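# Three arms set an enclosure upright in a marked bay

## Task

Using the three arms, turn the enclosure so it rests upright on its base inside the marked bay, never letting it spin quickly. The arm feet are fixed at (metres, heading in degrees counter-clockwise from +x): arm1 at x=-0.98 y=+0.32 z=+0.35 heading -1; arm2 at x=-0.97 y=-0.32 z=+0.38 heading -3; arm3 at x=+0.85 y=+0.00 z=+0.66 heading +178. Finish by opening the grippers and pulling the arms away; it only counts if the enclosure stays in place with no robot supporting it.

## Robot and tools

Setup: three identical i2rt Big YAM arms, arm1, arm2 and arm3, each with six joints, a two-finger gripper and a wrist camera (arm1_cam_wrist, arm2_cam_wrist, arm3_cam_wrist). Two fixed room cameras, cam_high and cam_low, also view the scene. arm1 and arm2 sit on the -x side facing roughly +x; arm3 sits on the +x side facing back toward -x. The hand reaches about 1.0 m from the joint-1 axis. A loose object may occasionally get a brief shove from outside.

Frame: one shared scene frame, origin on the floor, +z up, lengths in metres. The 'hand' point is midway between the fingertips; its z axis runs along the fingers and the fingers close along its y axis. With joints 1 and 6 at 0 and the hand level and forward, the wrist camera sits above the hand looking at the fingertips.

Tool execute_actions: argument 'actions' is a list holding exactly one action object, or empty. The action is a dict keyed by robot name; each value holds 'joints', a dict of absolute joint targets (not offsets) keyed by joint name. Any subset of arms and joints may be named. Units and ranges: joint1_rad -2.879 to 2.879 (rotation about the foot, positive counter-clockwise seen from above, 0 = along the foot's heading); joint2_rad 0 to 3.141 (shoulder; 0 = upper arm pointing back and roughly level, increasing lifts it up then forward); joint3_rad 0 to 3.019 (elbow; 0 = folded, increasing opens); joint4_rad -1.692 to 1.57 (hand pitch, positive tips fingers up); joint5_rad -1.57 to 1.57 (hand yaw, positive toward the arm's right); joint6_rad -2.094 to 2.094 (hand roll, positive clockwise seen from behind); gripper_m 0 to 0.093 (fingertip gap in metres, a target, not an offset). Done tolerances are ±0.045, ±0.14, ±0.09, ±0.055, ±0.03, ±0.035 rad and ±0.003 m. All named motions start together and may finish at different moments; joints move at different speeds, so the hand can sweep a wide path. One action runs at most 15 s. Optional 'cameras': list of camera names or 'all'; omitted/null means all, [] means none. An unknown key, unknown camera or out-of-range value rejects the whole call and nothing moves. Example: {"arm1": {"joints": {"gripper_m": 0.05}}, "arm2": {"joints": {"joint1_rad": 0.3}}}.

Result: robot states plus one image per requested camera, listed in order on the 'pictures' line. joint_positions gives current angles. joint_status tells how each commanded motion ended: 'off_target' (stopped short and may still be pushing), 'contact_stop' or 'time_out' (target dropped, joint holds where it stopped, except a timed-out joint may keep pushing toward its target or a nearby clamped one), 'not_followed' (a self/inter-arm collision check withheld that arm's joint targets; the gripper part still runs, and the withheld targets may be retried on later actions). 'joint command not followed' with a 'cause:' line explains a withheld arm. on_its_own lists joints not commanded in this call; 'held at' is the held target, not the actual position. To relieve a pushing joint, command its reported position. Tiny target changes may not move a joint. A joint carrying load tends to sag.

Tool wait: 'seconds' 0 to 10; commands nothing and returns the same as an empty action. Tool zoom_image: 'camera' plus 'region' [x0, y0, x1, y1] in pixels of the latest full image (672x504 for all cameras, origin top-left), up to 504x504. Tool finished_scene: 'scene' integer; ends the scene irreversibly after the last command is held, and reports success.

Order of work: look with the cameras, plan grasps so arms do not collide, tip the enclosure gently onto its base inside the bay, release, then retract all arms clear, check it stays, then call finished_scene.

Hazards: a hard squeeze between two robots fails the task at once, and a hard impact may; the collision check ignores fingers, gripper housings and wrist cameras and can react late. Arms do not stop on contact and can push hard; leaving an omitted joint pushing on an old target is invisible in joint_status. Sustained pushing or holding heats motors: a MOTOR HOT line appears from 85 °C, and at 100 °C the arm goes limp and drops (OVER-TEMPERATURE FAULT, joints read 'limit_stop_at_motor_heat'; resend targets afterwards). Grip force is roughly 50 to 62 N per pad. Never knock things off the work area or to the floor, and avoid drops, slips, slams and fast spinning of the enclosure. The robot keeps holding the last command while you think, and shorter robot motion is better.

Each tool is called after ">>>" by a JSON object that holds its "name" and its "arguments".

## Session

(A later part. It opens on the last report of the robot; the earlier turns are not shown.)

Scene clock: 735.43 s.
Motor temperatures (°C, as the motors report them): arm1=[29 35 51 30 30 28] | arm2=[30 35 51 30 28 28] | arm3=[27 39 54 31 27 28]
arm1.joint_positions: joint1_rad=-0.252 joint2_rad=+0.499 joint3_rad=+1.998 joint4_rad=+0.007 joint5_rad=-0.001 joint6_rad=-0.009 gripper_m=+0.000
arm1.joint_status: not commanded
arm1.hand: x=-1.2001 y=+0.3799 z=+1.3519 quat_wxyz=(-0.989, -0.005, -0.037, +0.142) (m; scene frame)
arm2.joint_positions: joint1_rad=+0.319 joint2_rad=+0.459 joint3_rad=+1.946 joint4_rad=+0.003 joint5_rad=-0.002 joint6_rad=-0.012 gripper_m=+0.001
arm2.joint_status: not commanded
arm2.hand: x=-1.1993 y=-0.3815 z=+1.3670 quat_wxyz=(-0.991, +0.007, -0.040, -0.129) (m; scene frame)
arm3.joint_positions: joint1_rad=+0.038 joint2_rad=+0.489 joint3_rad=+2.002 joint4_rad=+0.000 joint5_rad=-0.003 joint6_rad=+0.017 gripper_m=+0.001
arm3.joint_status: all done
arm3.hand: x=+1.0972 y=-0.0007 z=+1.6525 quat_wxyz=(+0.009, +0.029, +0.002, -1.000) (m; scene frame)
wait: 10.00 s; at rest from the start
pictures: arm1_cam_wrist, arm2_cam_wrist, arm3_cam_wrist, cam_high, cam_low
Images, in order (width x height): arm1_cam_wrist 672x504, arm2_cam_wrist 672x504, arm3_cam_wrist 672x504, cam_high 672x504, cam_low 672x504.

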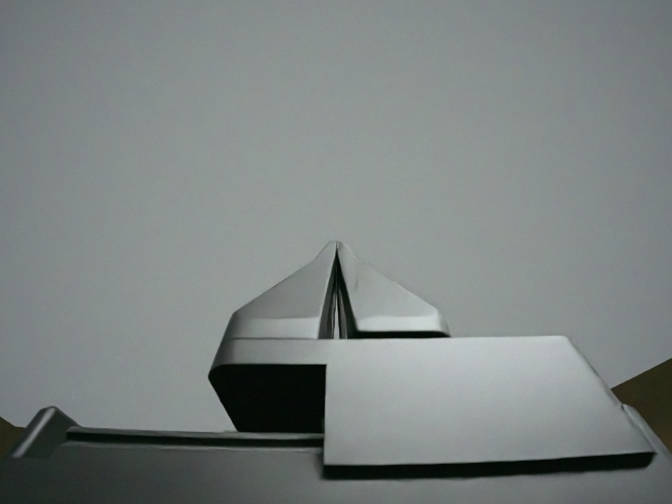

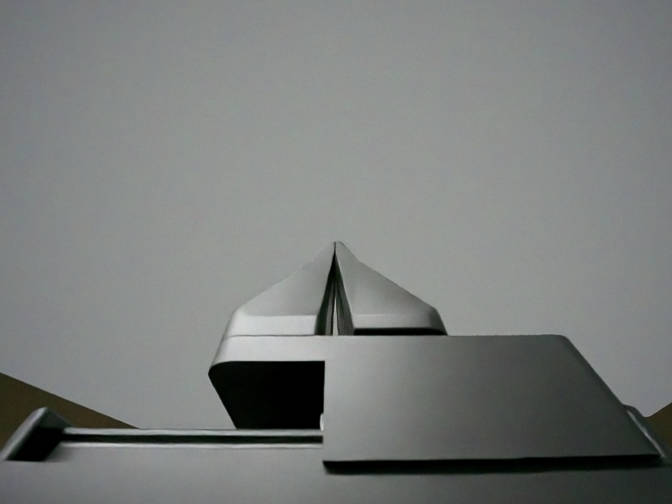

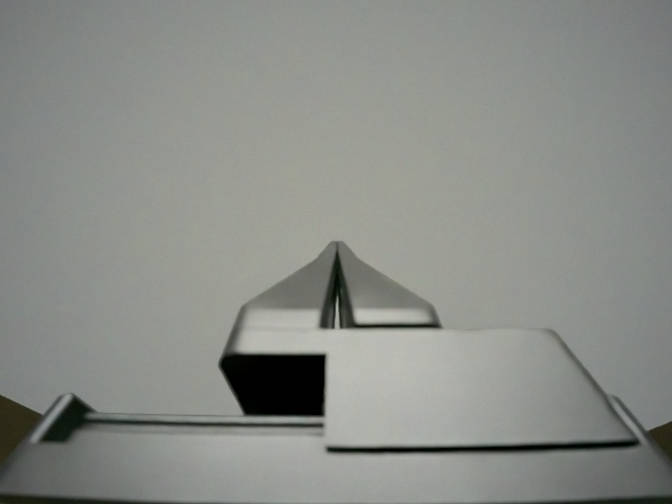

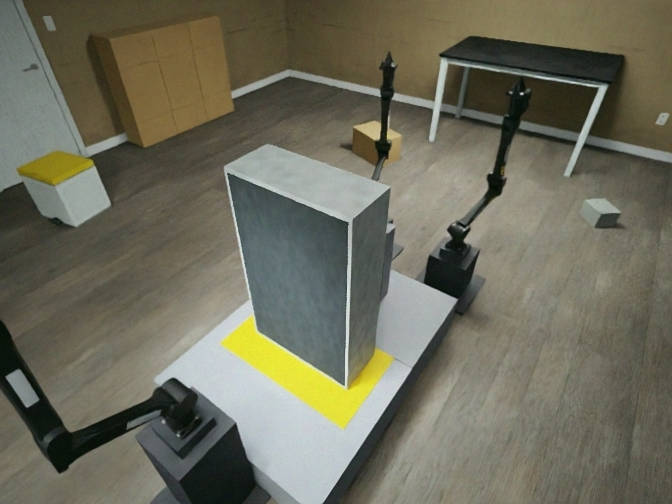

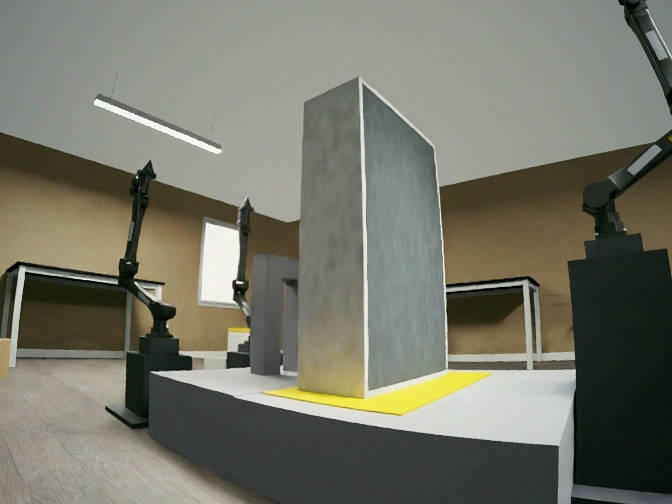

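>>> {"name": "wait", "arguments": {"seconds": 10}}

>>> {"name": "wait", "arguments": {"seconds": 10}}

>>> {"name": "wait", "arguments": {"seconds": 10}}

>>> {"name": "wait", "arguments": {"seconds": 10}}

>>> {"name": "wait", "arguments": {"seconds": 10}}

>>> {"name": "wait", "arguments": {"seconds": 10}}

Scene clock: 754.57 s.
Motor temperatures (°C, as the motors report them): arm1=[29 35 50 30 30 28] | arm2=[30 35 50 30 28 28] | arm3=[27 39 53 31 27 28]
arm1.joint_positions: joint1_rad=-0.252 joint2_rad=+0.499 joint3_rad=+1.998 joint4_rad=+0.007 joint5_rad=-0.001 joint6_rad=-0.009 gripper_m=+0.000
arm1.joint_status: not commanded
arm1.hand: x=-1.2001 y=+0.3799 z=+1.3519 quat_wxyz=(-0.989, -0.005, -0.037, +0.142) (m; scene frame)
arm2.joint_positions: joint1_rad=+0.319 joint2_rad=+0.459 joint3_rad=+1.946 joint4_rad=+0.003 joint5_rad=-0.002 joint6_rad=-0.012 gripper_m=+0.001
arm2.joint_status: not commanded
arm2.hand: x=-1.1993 y=-0.3815 z=+1.3670 quat_wxyz=(-0.991, +0.007, -0.040, -0.129) (m; scene frame)
arm3.joint_positions: joint1_rad=+0.038 joint2_rad=+0.489 joint3_rad=+2.002 joint4_rad=+0.000 joint5_rad=-0.003 joint6_rad=+0.017 gripper_m=+0.001
arm3.joint_status: all done
arm3.hand: x=+1.0972 y=-0.0007 z=+1.6525 quat_wxyz=(+0.009, +0.029, +0.002, -1.000) (m; scene frame)
wait: 10.00 s; at rest from the start
pictures: arm1_cam_wrist, arm2_cam_wrist, arm3_cam_wrist, cam_high, cam_low
Images, in order (width x height): arm1_cam_wrist 672x504, arm2_cam_wrist 672x504, arm3_cam_wrist 672x504, cam_high 672x504, cam_low 672x504.

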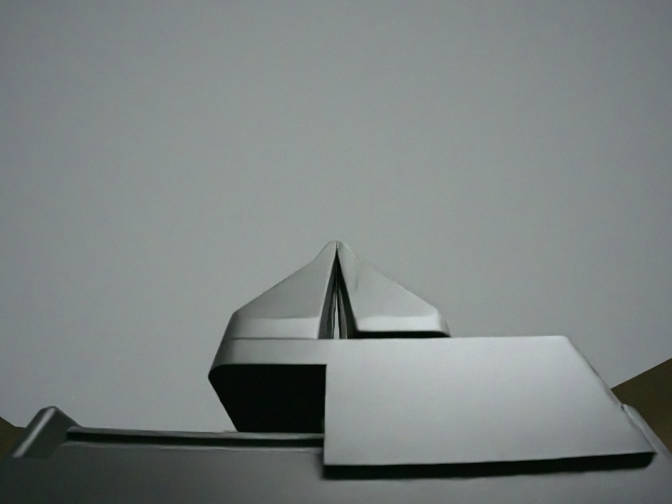

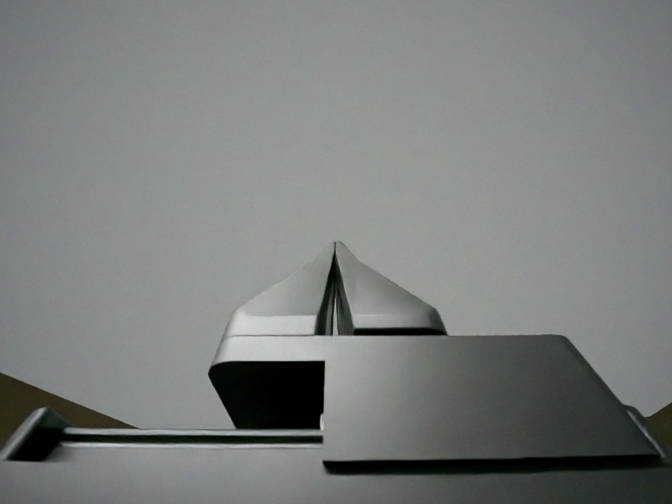

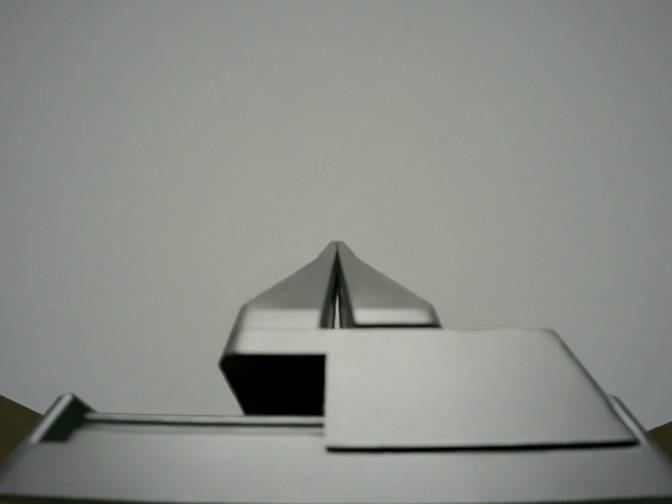

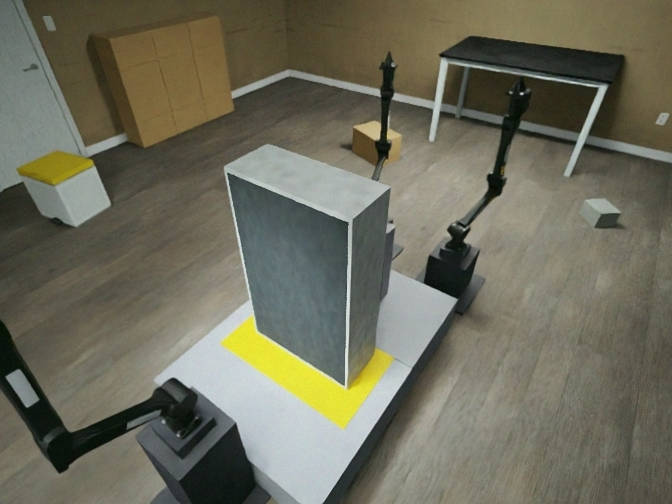

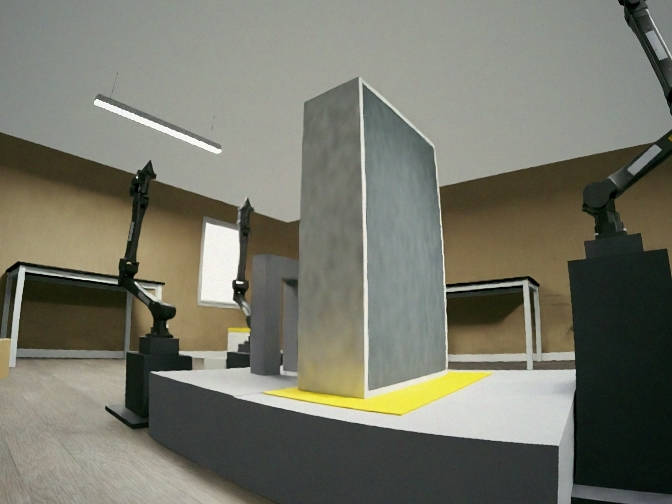

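Scene clock: 764.57 s.
Motor temperatures (°C, as the motors report them): arm1=[29 35 49 30 30 28] | arm2=[30 35 50 30 28 28] | arm3=[27 39 52 31 27 28]
arm1.joint_positions: joint1_rad=-0.252 joint2_rad=+0.499 joint3_rad=+1.998 joint4_rad=+0.007 joint5_rad=-0.001 joint6_rad=-0.009 gripper_m=+0.000
arm1.joint_status: not commanded
arm1.hand: x=-1.2001 y=+0.3799 z=+1.3519 quat_wxyz=(-0.989, -0.005, -0.037, +0.142) (m; scene frame)
arm2.joint_positions: joint1_rad=+0.319 joint2_rad=+0.459 joint3_rad=+1.946 joint4_rad=+0.003 joint5_rad=-0.002 joint6_rad=-0.012 gripper_m=+0.001
arm2.joint_status: not commanded
arm2.hand: x=-1.1993 y=-0.3815 z=+1.3670 quat_wxyz=(-0.991, +0.007, -0.040, -0.129) (m; scene frame)
arm3.joint_positions: joint1_rad=+0.038 joint2_rad=+0.489 joint3_rad=+2.002 joint4_rad=+0.000 joint5_rad=-0.003 joint6_rad=+0.017 gripper_m=+0.001
arm3.joint_status: all done
arm3.hand: x=+1.0972 y=-0.0007 z=+1.6525 quat_wxyz=(+0.009, +0.029, +0.002, -1.000) (m; scene frame)
wait: 10.00 s; at rest by 0.27 s
pictures: arm1_cam_wrist, arm2_cam_wrist, arm3_cam_wrist, cam_high, cam_low
Images, in order (width x height): arm1_cam_wrist 672x504, arm2_cam_wrist 672x504, arm3_cam_wrist 672x504, cam_high 672x504, cam_low 672x504.

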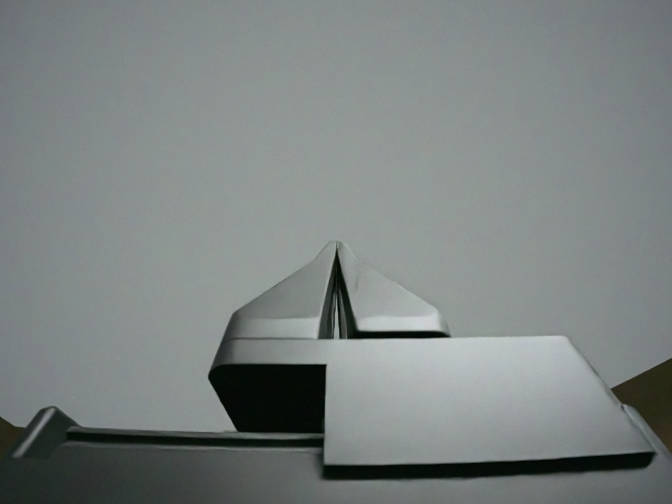

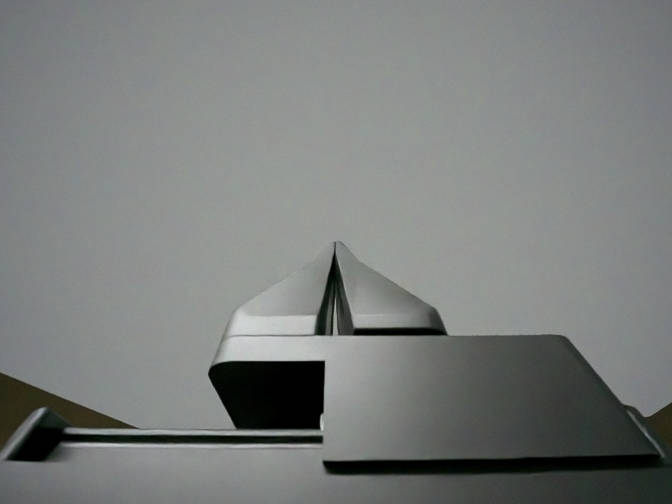

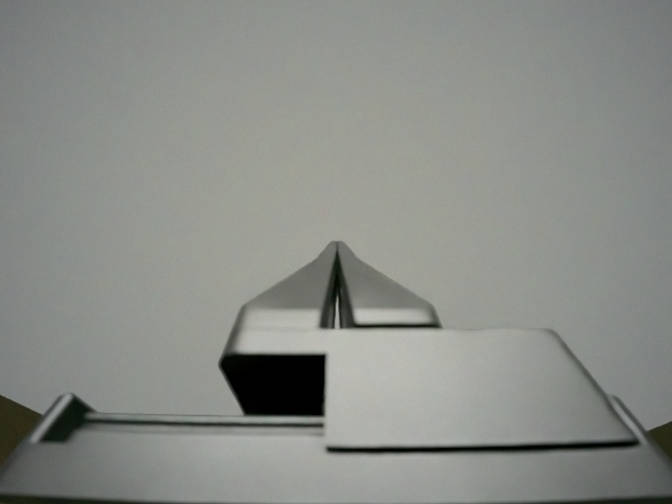

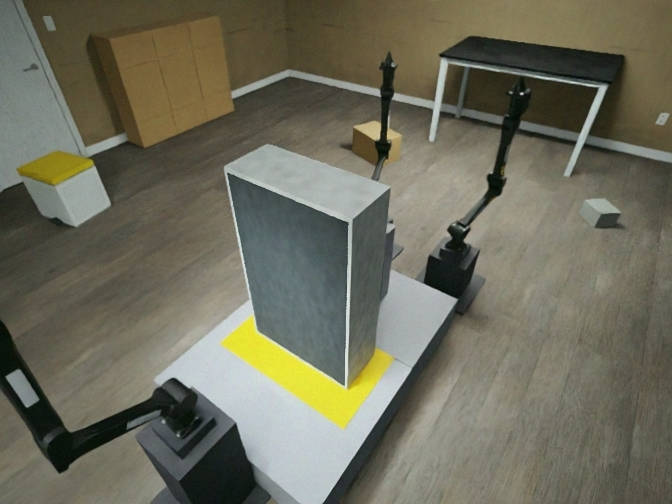

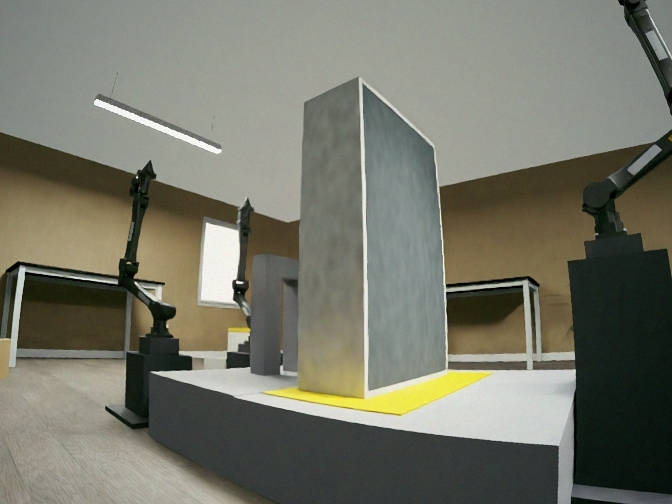

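Scene clock: 774.57 s.
Motor temperatures (°C, as the motors report them): arm1=[29 35 49 30 30 28] | arm2=[30 35 49 30 28 28] | arm3=[27 38 52 31 27 28]
arm1.joint_positions: joint1_rad=-0.252 joint2_rad=+0.499 joint3_rad=+1.998 joint4_rad=+0.007 joint5_rad=-0.001 joint6_rad=-0.009 gripper_m=+0.000
arm1.joint_status: not commanded
arm1.hand: x=-1.2001 y=+0.3799 z=+1.3519 quat_wxyz=(-0.989, -0.005, -0.037, +0.142) (m; scene frame)
arm2.joint_positions: joint1_rad=+0.319 joint2_rad=+0.459 joint3_rad=+1.946 joint4_rad=+0.003 joint5_rad=-0.002 joint6_rad=-0.012 gripper_m=+0.001
arm2.joint_status: not commanded
arm2.hand: x=-1.1993 y=-0.3815 z=+1.3670 quat_wxyz=(-0.991, +0.007, -0.040, -0.129) (m; scene frame)
arm3.joint_positions: joint1_rad=+0.038 joint2_rad=+0.489 joint3_rad=+2.002 joint4_rad=+0.000 joint5_rad=-0.003 joint6_rad=+0.017 gripper_m=+0.001
arm3.joint_status: all done
arm3.hand: x=+1.0972 y=-0.0007 z=+1.6525 quat_wxyz=(+0.009, +0.029, +0.002, -1.000) (m; scene frame)
wait: 10.00 s; at rest by 0.27 s
pictures: arm1_cam_wrist, arm2_cam_wrist, arm3_cam_wrist, cam_high, cam_low
Images, in order (width x height): arm1_cam_wrist 672x504, arm2_cam_wrist 672x504, arm3_cam_wrist 672x504, cam_high 672x504, cam_low 672x504.

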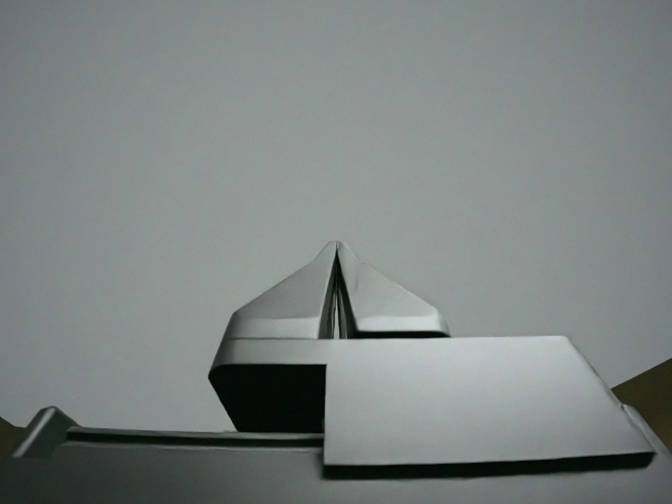

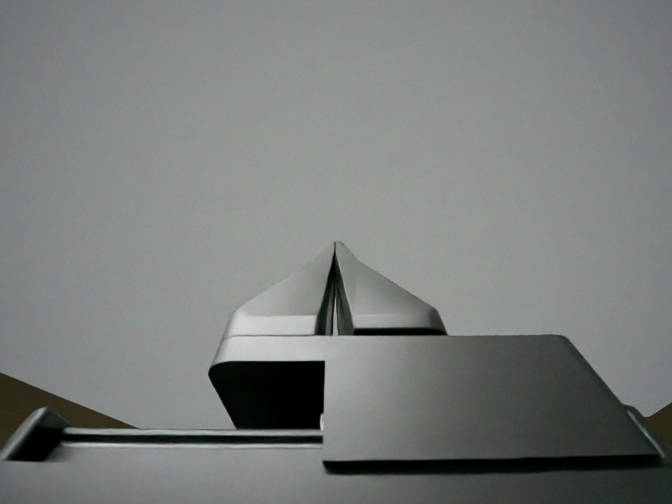

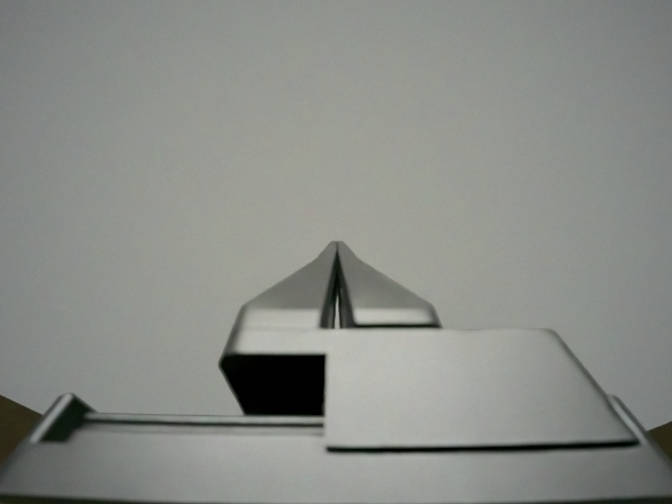

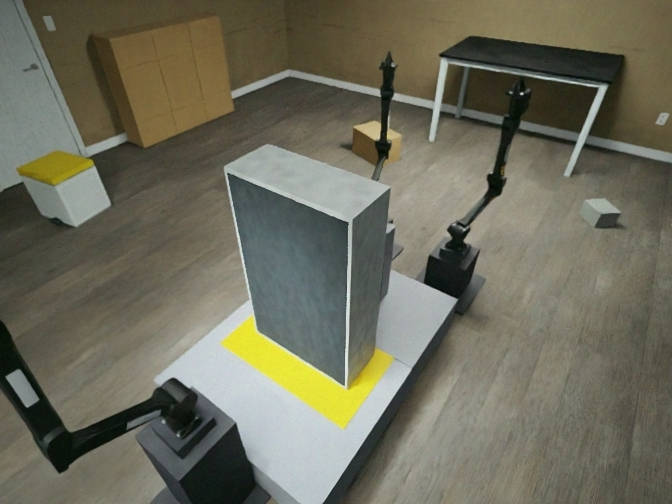

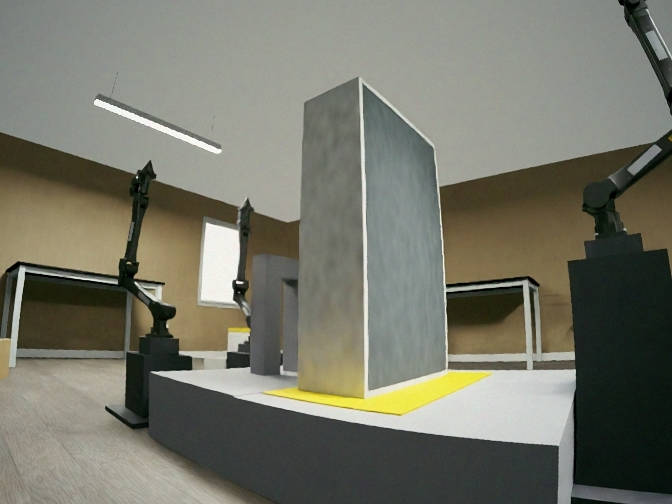

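Scene clock: 784.57 s.
Motor temperatures (°C, as the motors report them): arm1=[29 35 49 30 30 28] | arm2=[30 35 49 30 28 28] | arm3=[27 38 51 31 27 28]
arm1.joint_positions: joint1_rad=-0.252 joint2_rad=+0.499 joint3_rad=+1.998 joint4_rad=+0.007 joint5_rad=-0.001 joint6_rad=-0.009 gripper_m=+0.000
arm1.joint_status: not commanded
arm1.hand: x=-1.2001 y=+0.3799 z=+1.3519 quat_wxyz=(-0.989, -0.005, -0.037, +0.142) (m; scene frame)
arm2.joint_positions: joint1_rad=+0.319 joint2_rad=+0.459 joint3_rad=+1.946 joint4_rad=+0.003 joint5_rad=-0.002 joint6_rad=-0.012 gripper_m=+0.001
arm2.joint_status: not commanded
arm2.hand: x=-1.1993 y=-0.3815 z=+1.3670 quat_wxyz=(-0.991, +0.007, -0.040, -0.129) (m; scene frame)
arm3.joint_positions: joint1_rad=+0.038 joint2_rad=+0.489 joint3_rad=+2.002 joint4_rad=+0.000 joint5_rad=-0.003 joint6_rad=+0.017 gripper_m=+0.001
arm3.joint_status: all done
arm3.hand: x=+1.0972 y=-0.0007 z=+1.6525 quat_wxyz=(+0.009, +0.029, +0.002, -1.000) (m; scene frame)
wait: 10.00 s; at rest by 0.27 s
pictures: arm1_cam_wrist, arm2_cam_wrist, arm3_cam_wrist, cam_high, cam_low
Images, in order (width x height): arm1_cam_wrist 672x504, arm2_cam_wrist 672x504, arm3_cam_wrist 672x504, cam_high 672x504, cam_low 672x504.

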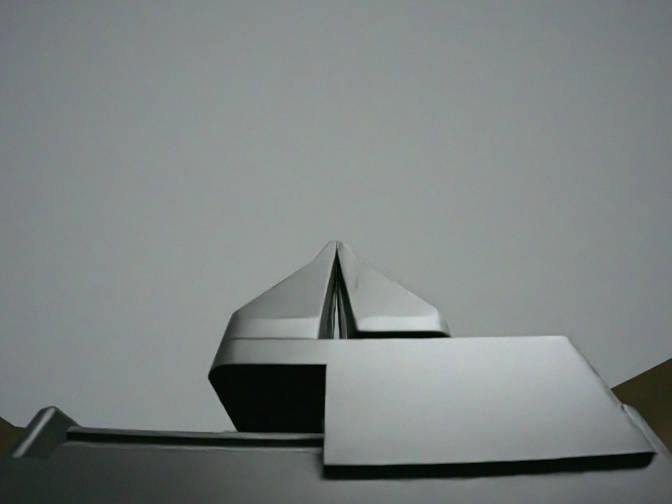

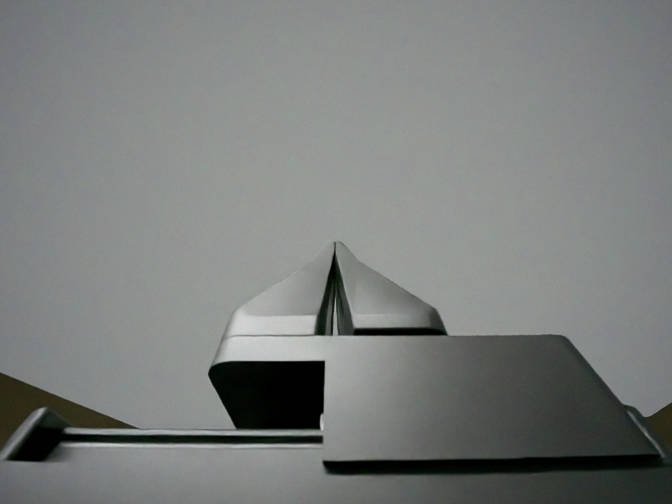

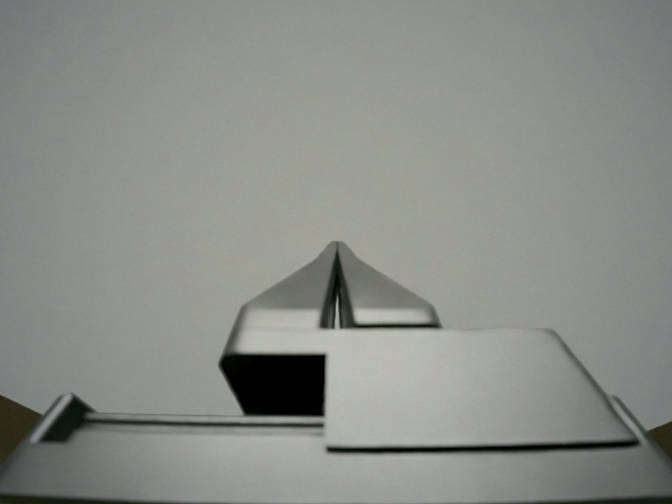

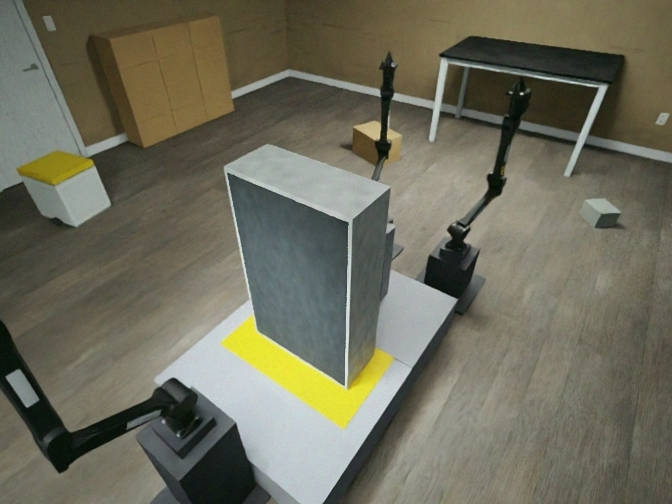

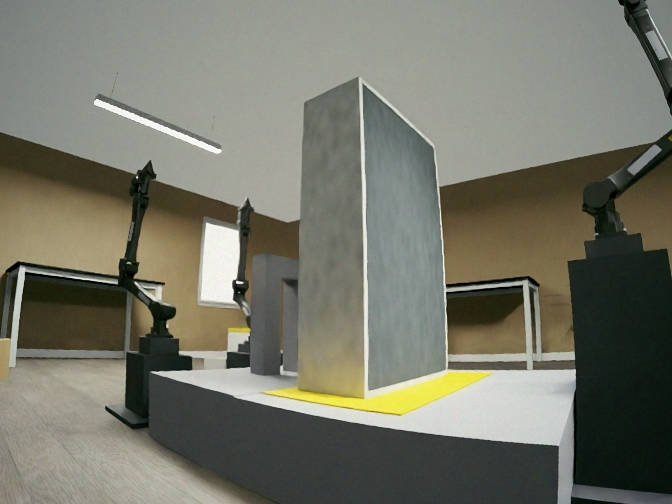

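Scene clock: 794.57 s.
Motor temperatures (°C, as the motors report them): arm1=[29 35 48 30 30 28] | arm2=[30 35 49 30 28 28] | arm3=[27 38 51 31 27 28]
arm1.joint_positions: joint1_rad=-0.252 joint2_rad=+0.499 joint3_rad=+1.998 joint4_rad=+0.007 joint5_rad=-0.001 joint6_rad=-0.009 gripper_m=+0.000
arm1.joint_status: not commanded
arm1.hand: x=-1.2001 y=+0.3799 z=+1.3519 quat_wxyz=(-0.989, -0.005, -0.037, +0.142) (m; scene frame)
arm2.joint_positions: joint1_rad=+0.319 joint2_rad=+0.459 joint3_rad=+1.946 joint4_rad=+0.003 joint5_rad=-0.002 joint6_rad=-0.012 gripper_m=+0.001
arm2.joint_status: not commanded
arm2.hand: x=-1.1993 y=-0.3815 z=+1.3670 quat_wxyz=(-0.991, +0.007, -0.040, -0.129) (m; scene frame)
arm3.joint_positions: joint1_rad=+0.038 joint2_rad=+0.489 joint3_rad=+2.002 joint4_rad=+0.000 joint5_rad=-0.003 joint6_rad=+0.017 gripper_m=+0.001
arm3.joint_status: all done
arm3.hand: x=+1.0972 y=-0.0007 z=+1.6525 quat_wxyz=(+0.009, +0.029, +0.002, -1.000) (m; scene frame)
wait: 10.00 s; at rest by 0.27 s
pictures: arm1_cam_wrist, arm2_cam_wrist, arm3_cam_wrist, cam_high, cam_low
Images, in order (width x height): arm1_cam_wrist 672x504, arm2_cam_wrist 672x504, arm3_cam_wrist 672x504, cam_high 672x504, cam_low 672x504.

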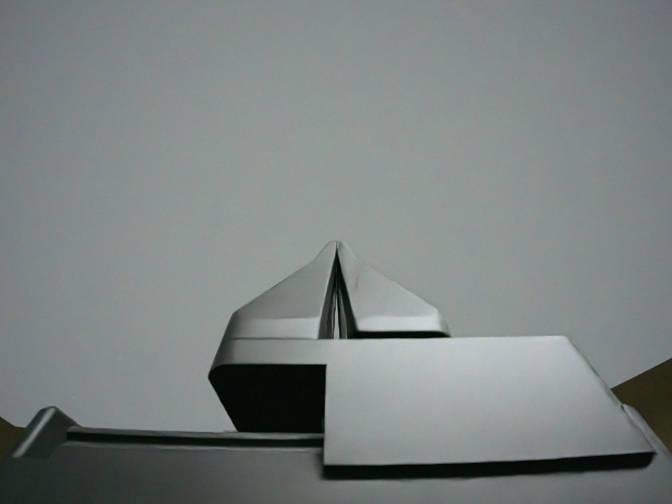

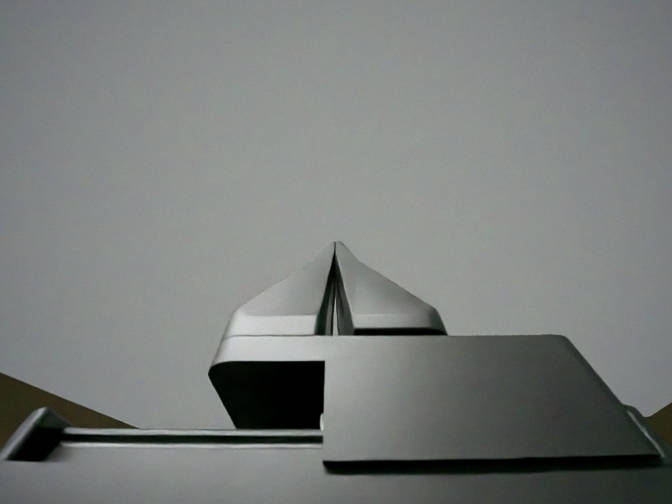

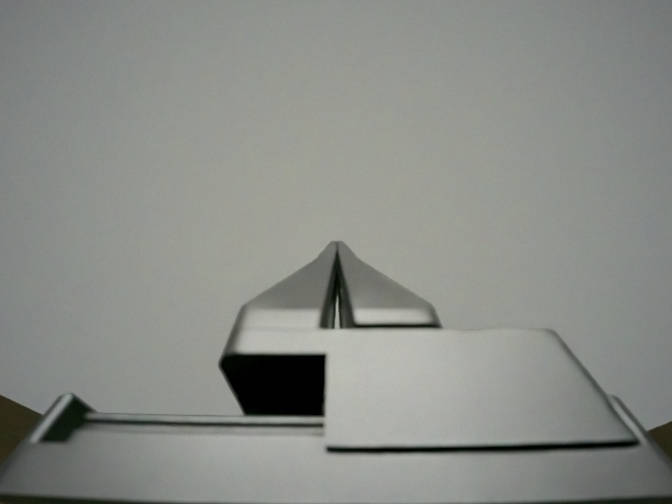

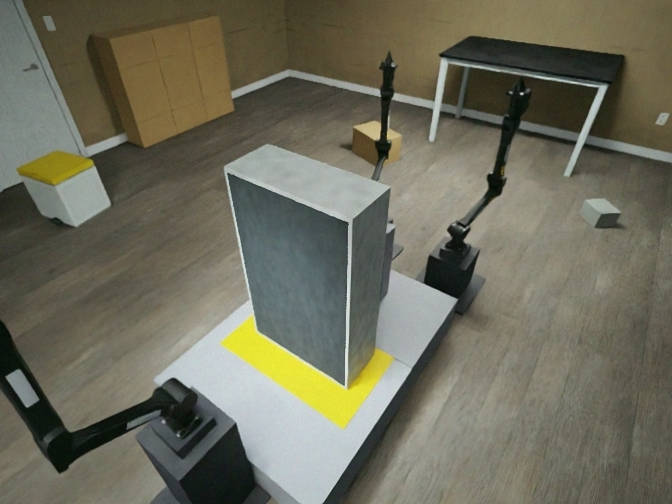

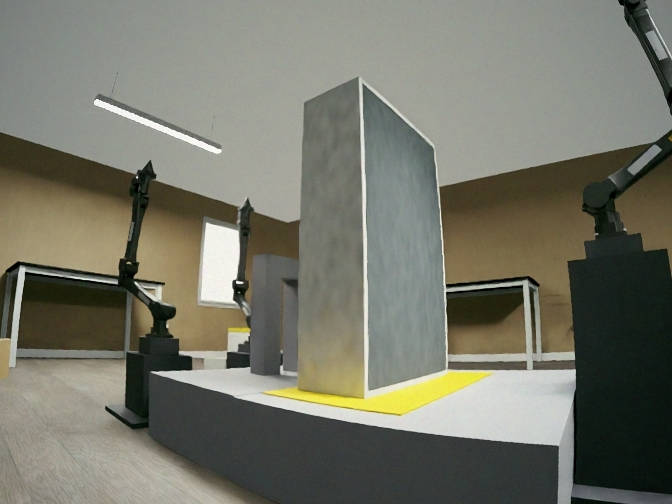

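Scene clock: 804.57 s.
Motor temperatures (°C, as the motors report them): arm1=[29 35 48 30 30 28] | arm2=[30 35 48 30 28 28] | arm3=[27 38 51 31 27 28]
arm1.joint_positions: joint1_rad=-0.252 joint2_rad=+0.499 joint3_rad=+1.998 joint4_rad=+0.007 joint5_rad=-0.001 joint6_rad=-0.009 gripper_m=+0.000
arm1.joint_status: not commanded
arm1.hand: x=-1.2001 y=+0.3799 z=+1.3519 quat_wxyz=(-0.989, -0.005, -0.037, +0.142) (m; scene frame)
arm2.joint_positions: joint1_rad=+0.319 joint2_rad=+0.459 joint3_rad=+1.946 joint4_rad=+0.003 joint5_rad=-0.002 joint6_rad=-0.012 gripper_m=+0.001
arm2.joint_status: not commanded
arm2.hand: x=-1.1993 y=-0.3815 z=+1.3670 quat_wxyz=(-0.991, +0.007, -0.040, -0.129) (m; scene frame)
arm3.joint_positions: joint1_rad=+0.038 joint2_rad=+0.489 joint3_rad=+2.002 joint4_rad=+0.000 joint5_rad=-0.003 joint6_rad=+0.017 gripper_m=+0.001
arm3.joint_status: all done
arm3.hand: x=+1.0972 y=-0.0007 z=+1.6525 quat_wxyz=(+0.009, +0.029, +0.002, -1.000) (m; scene frame)
wait: 10.00 s; at rest by 0.27 s
pictures: arm1_cam_wrist, arm2_cam_wrist, arm3_cam_wrist, cam_high, cam_low
Images, in order (width x height): arm1_cam_wrist 672x504, arm2_cam_wrist 672x504, arm3_cam_wrist 672x504, cam_high 672x504, cam_low 672x504.

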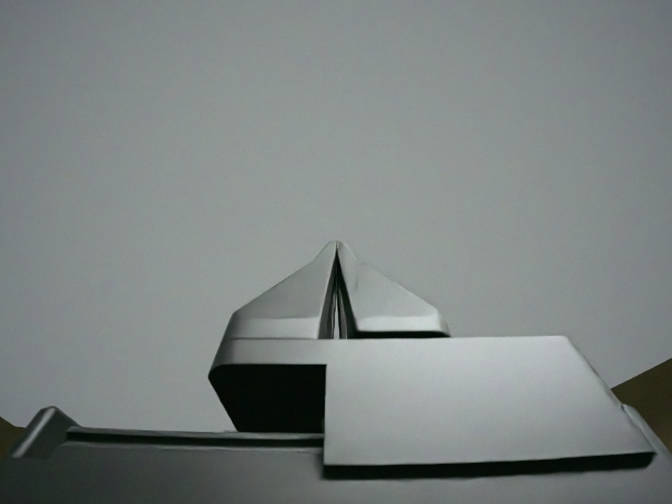

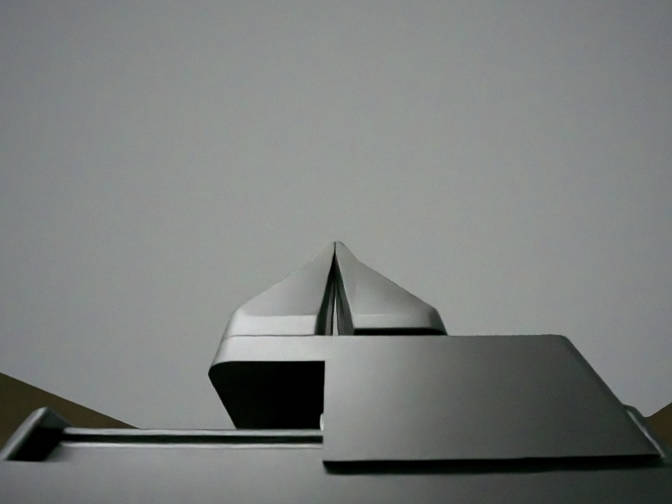

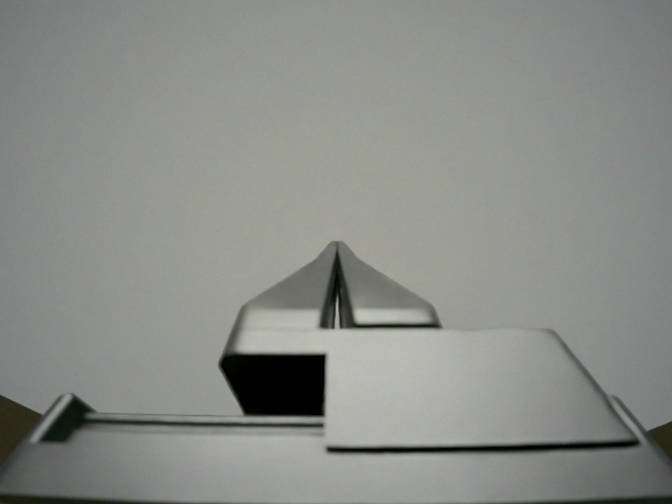

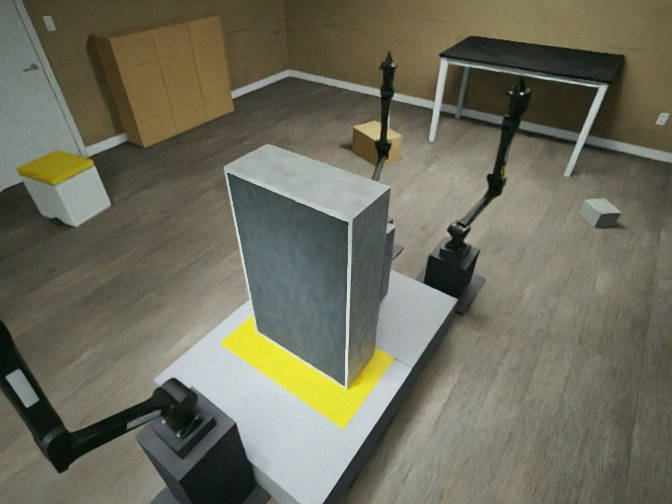

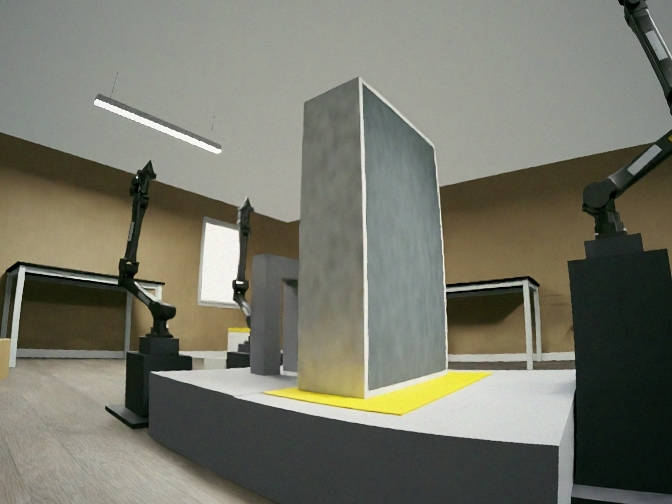

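>>> {"name": "finished_scene", "arguments": {"scene": 1}}

The scene is finished: the task was done.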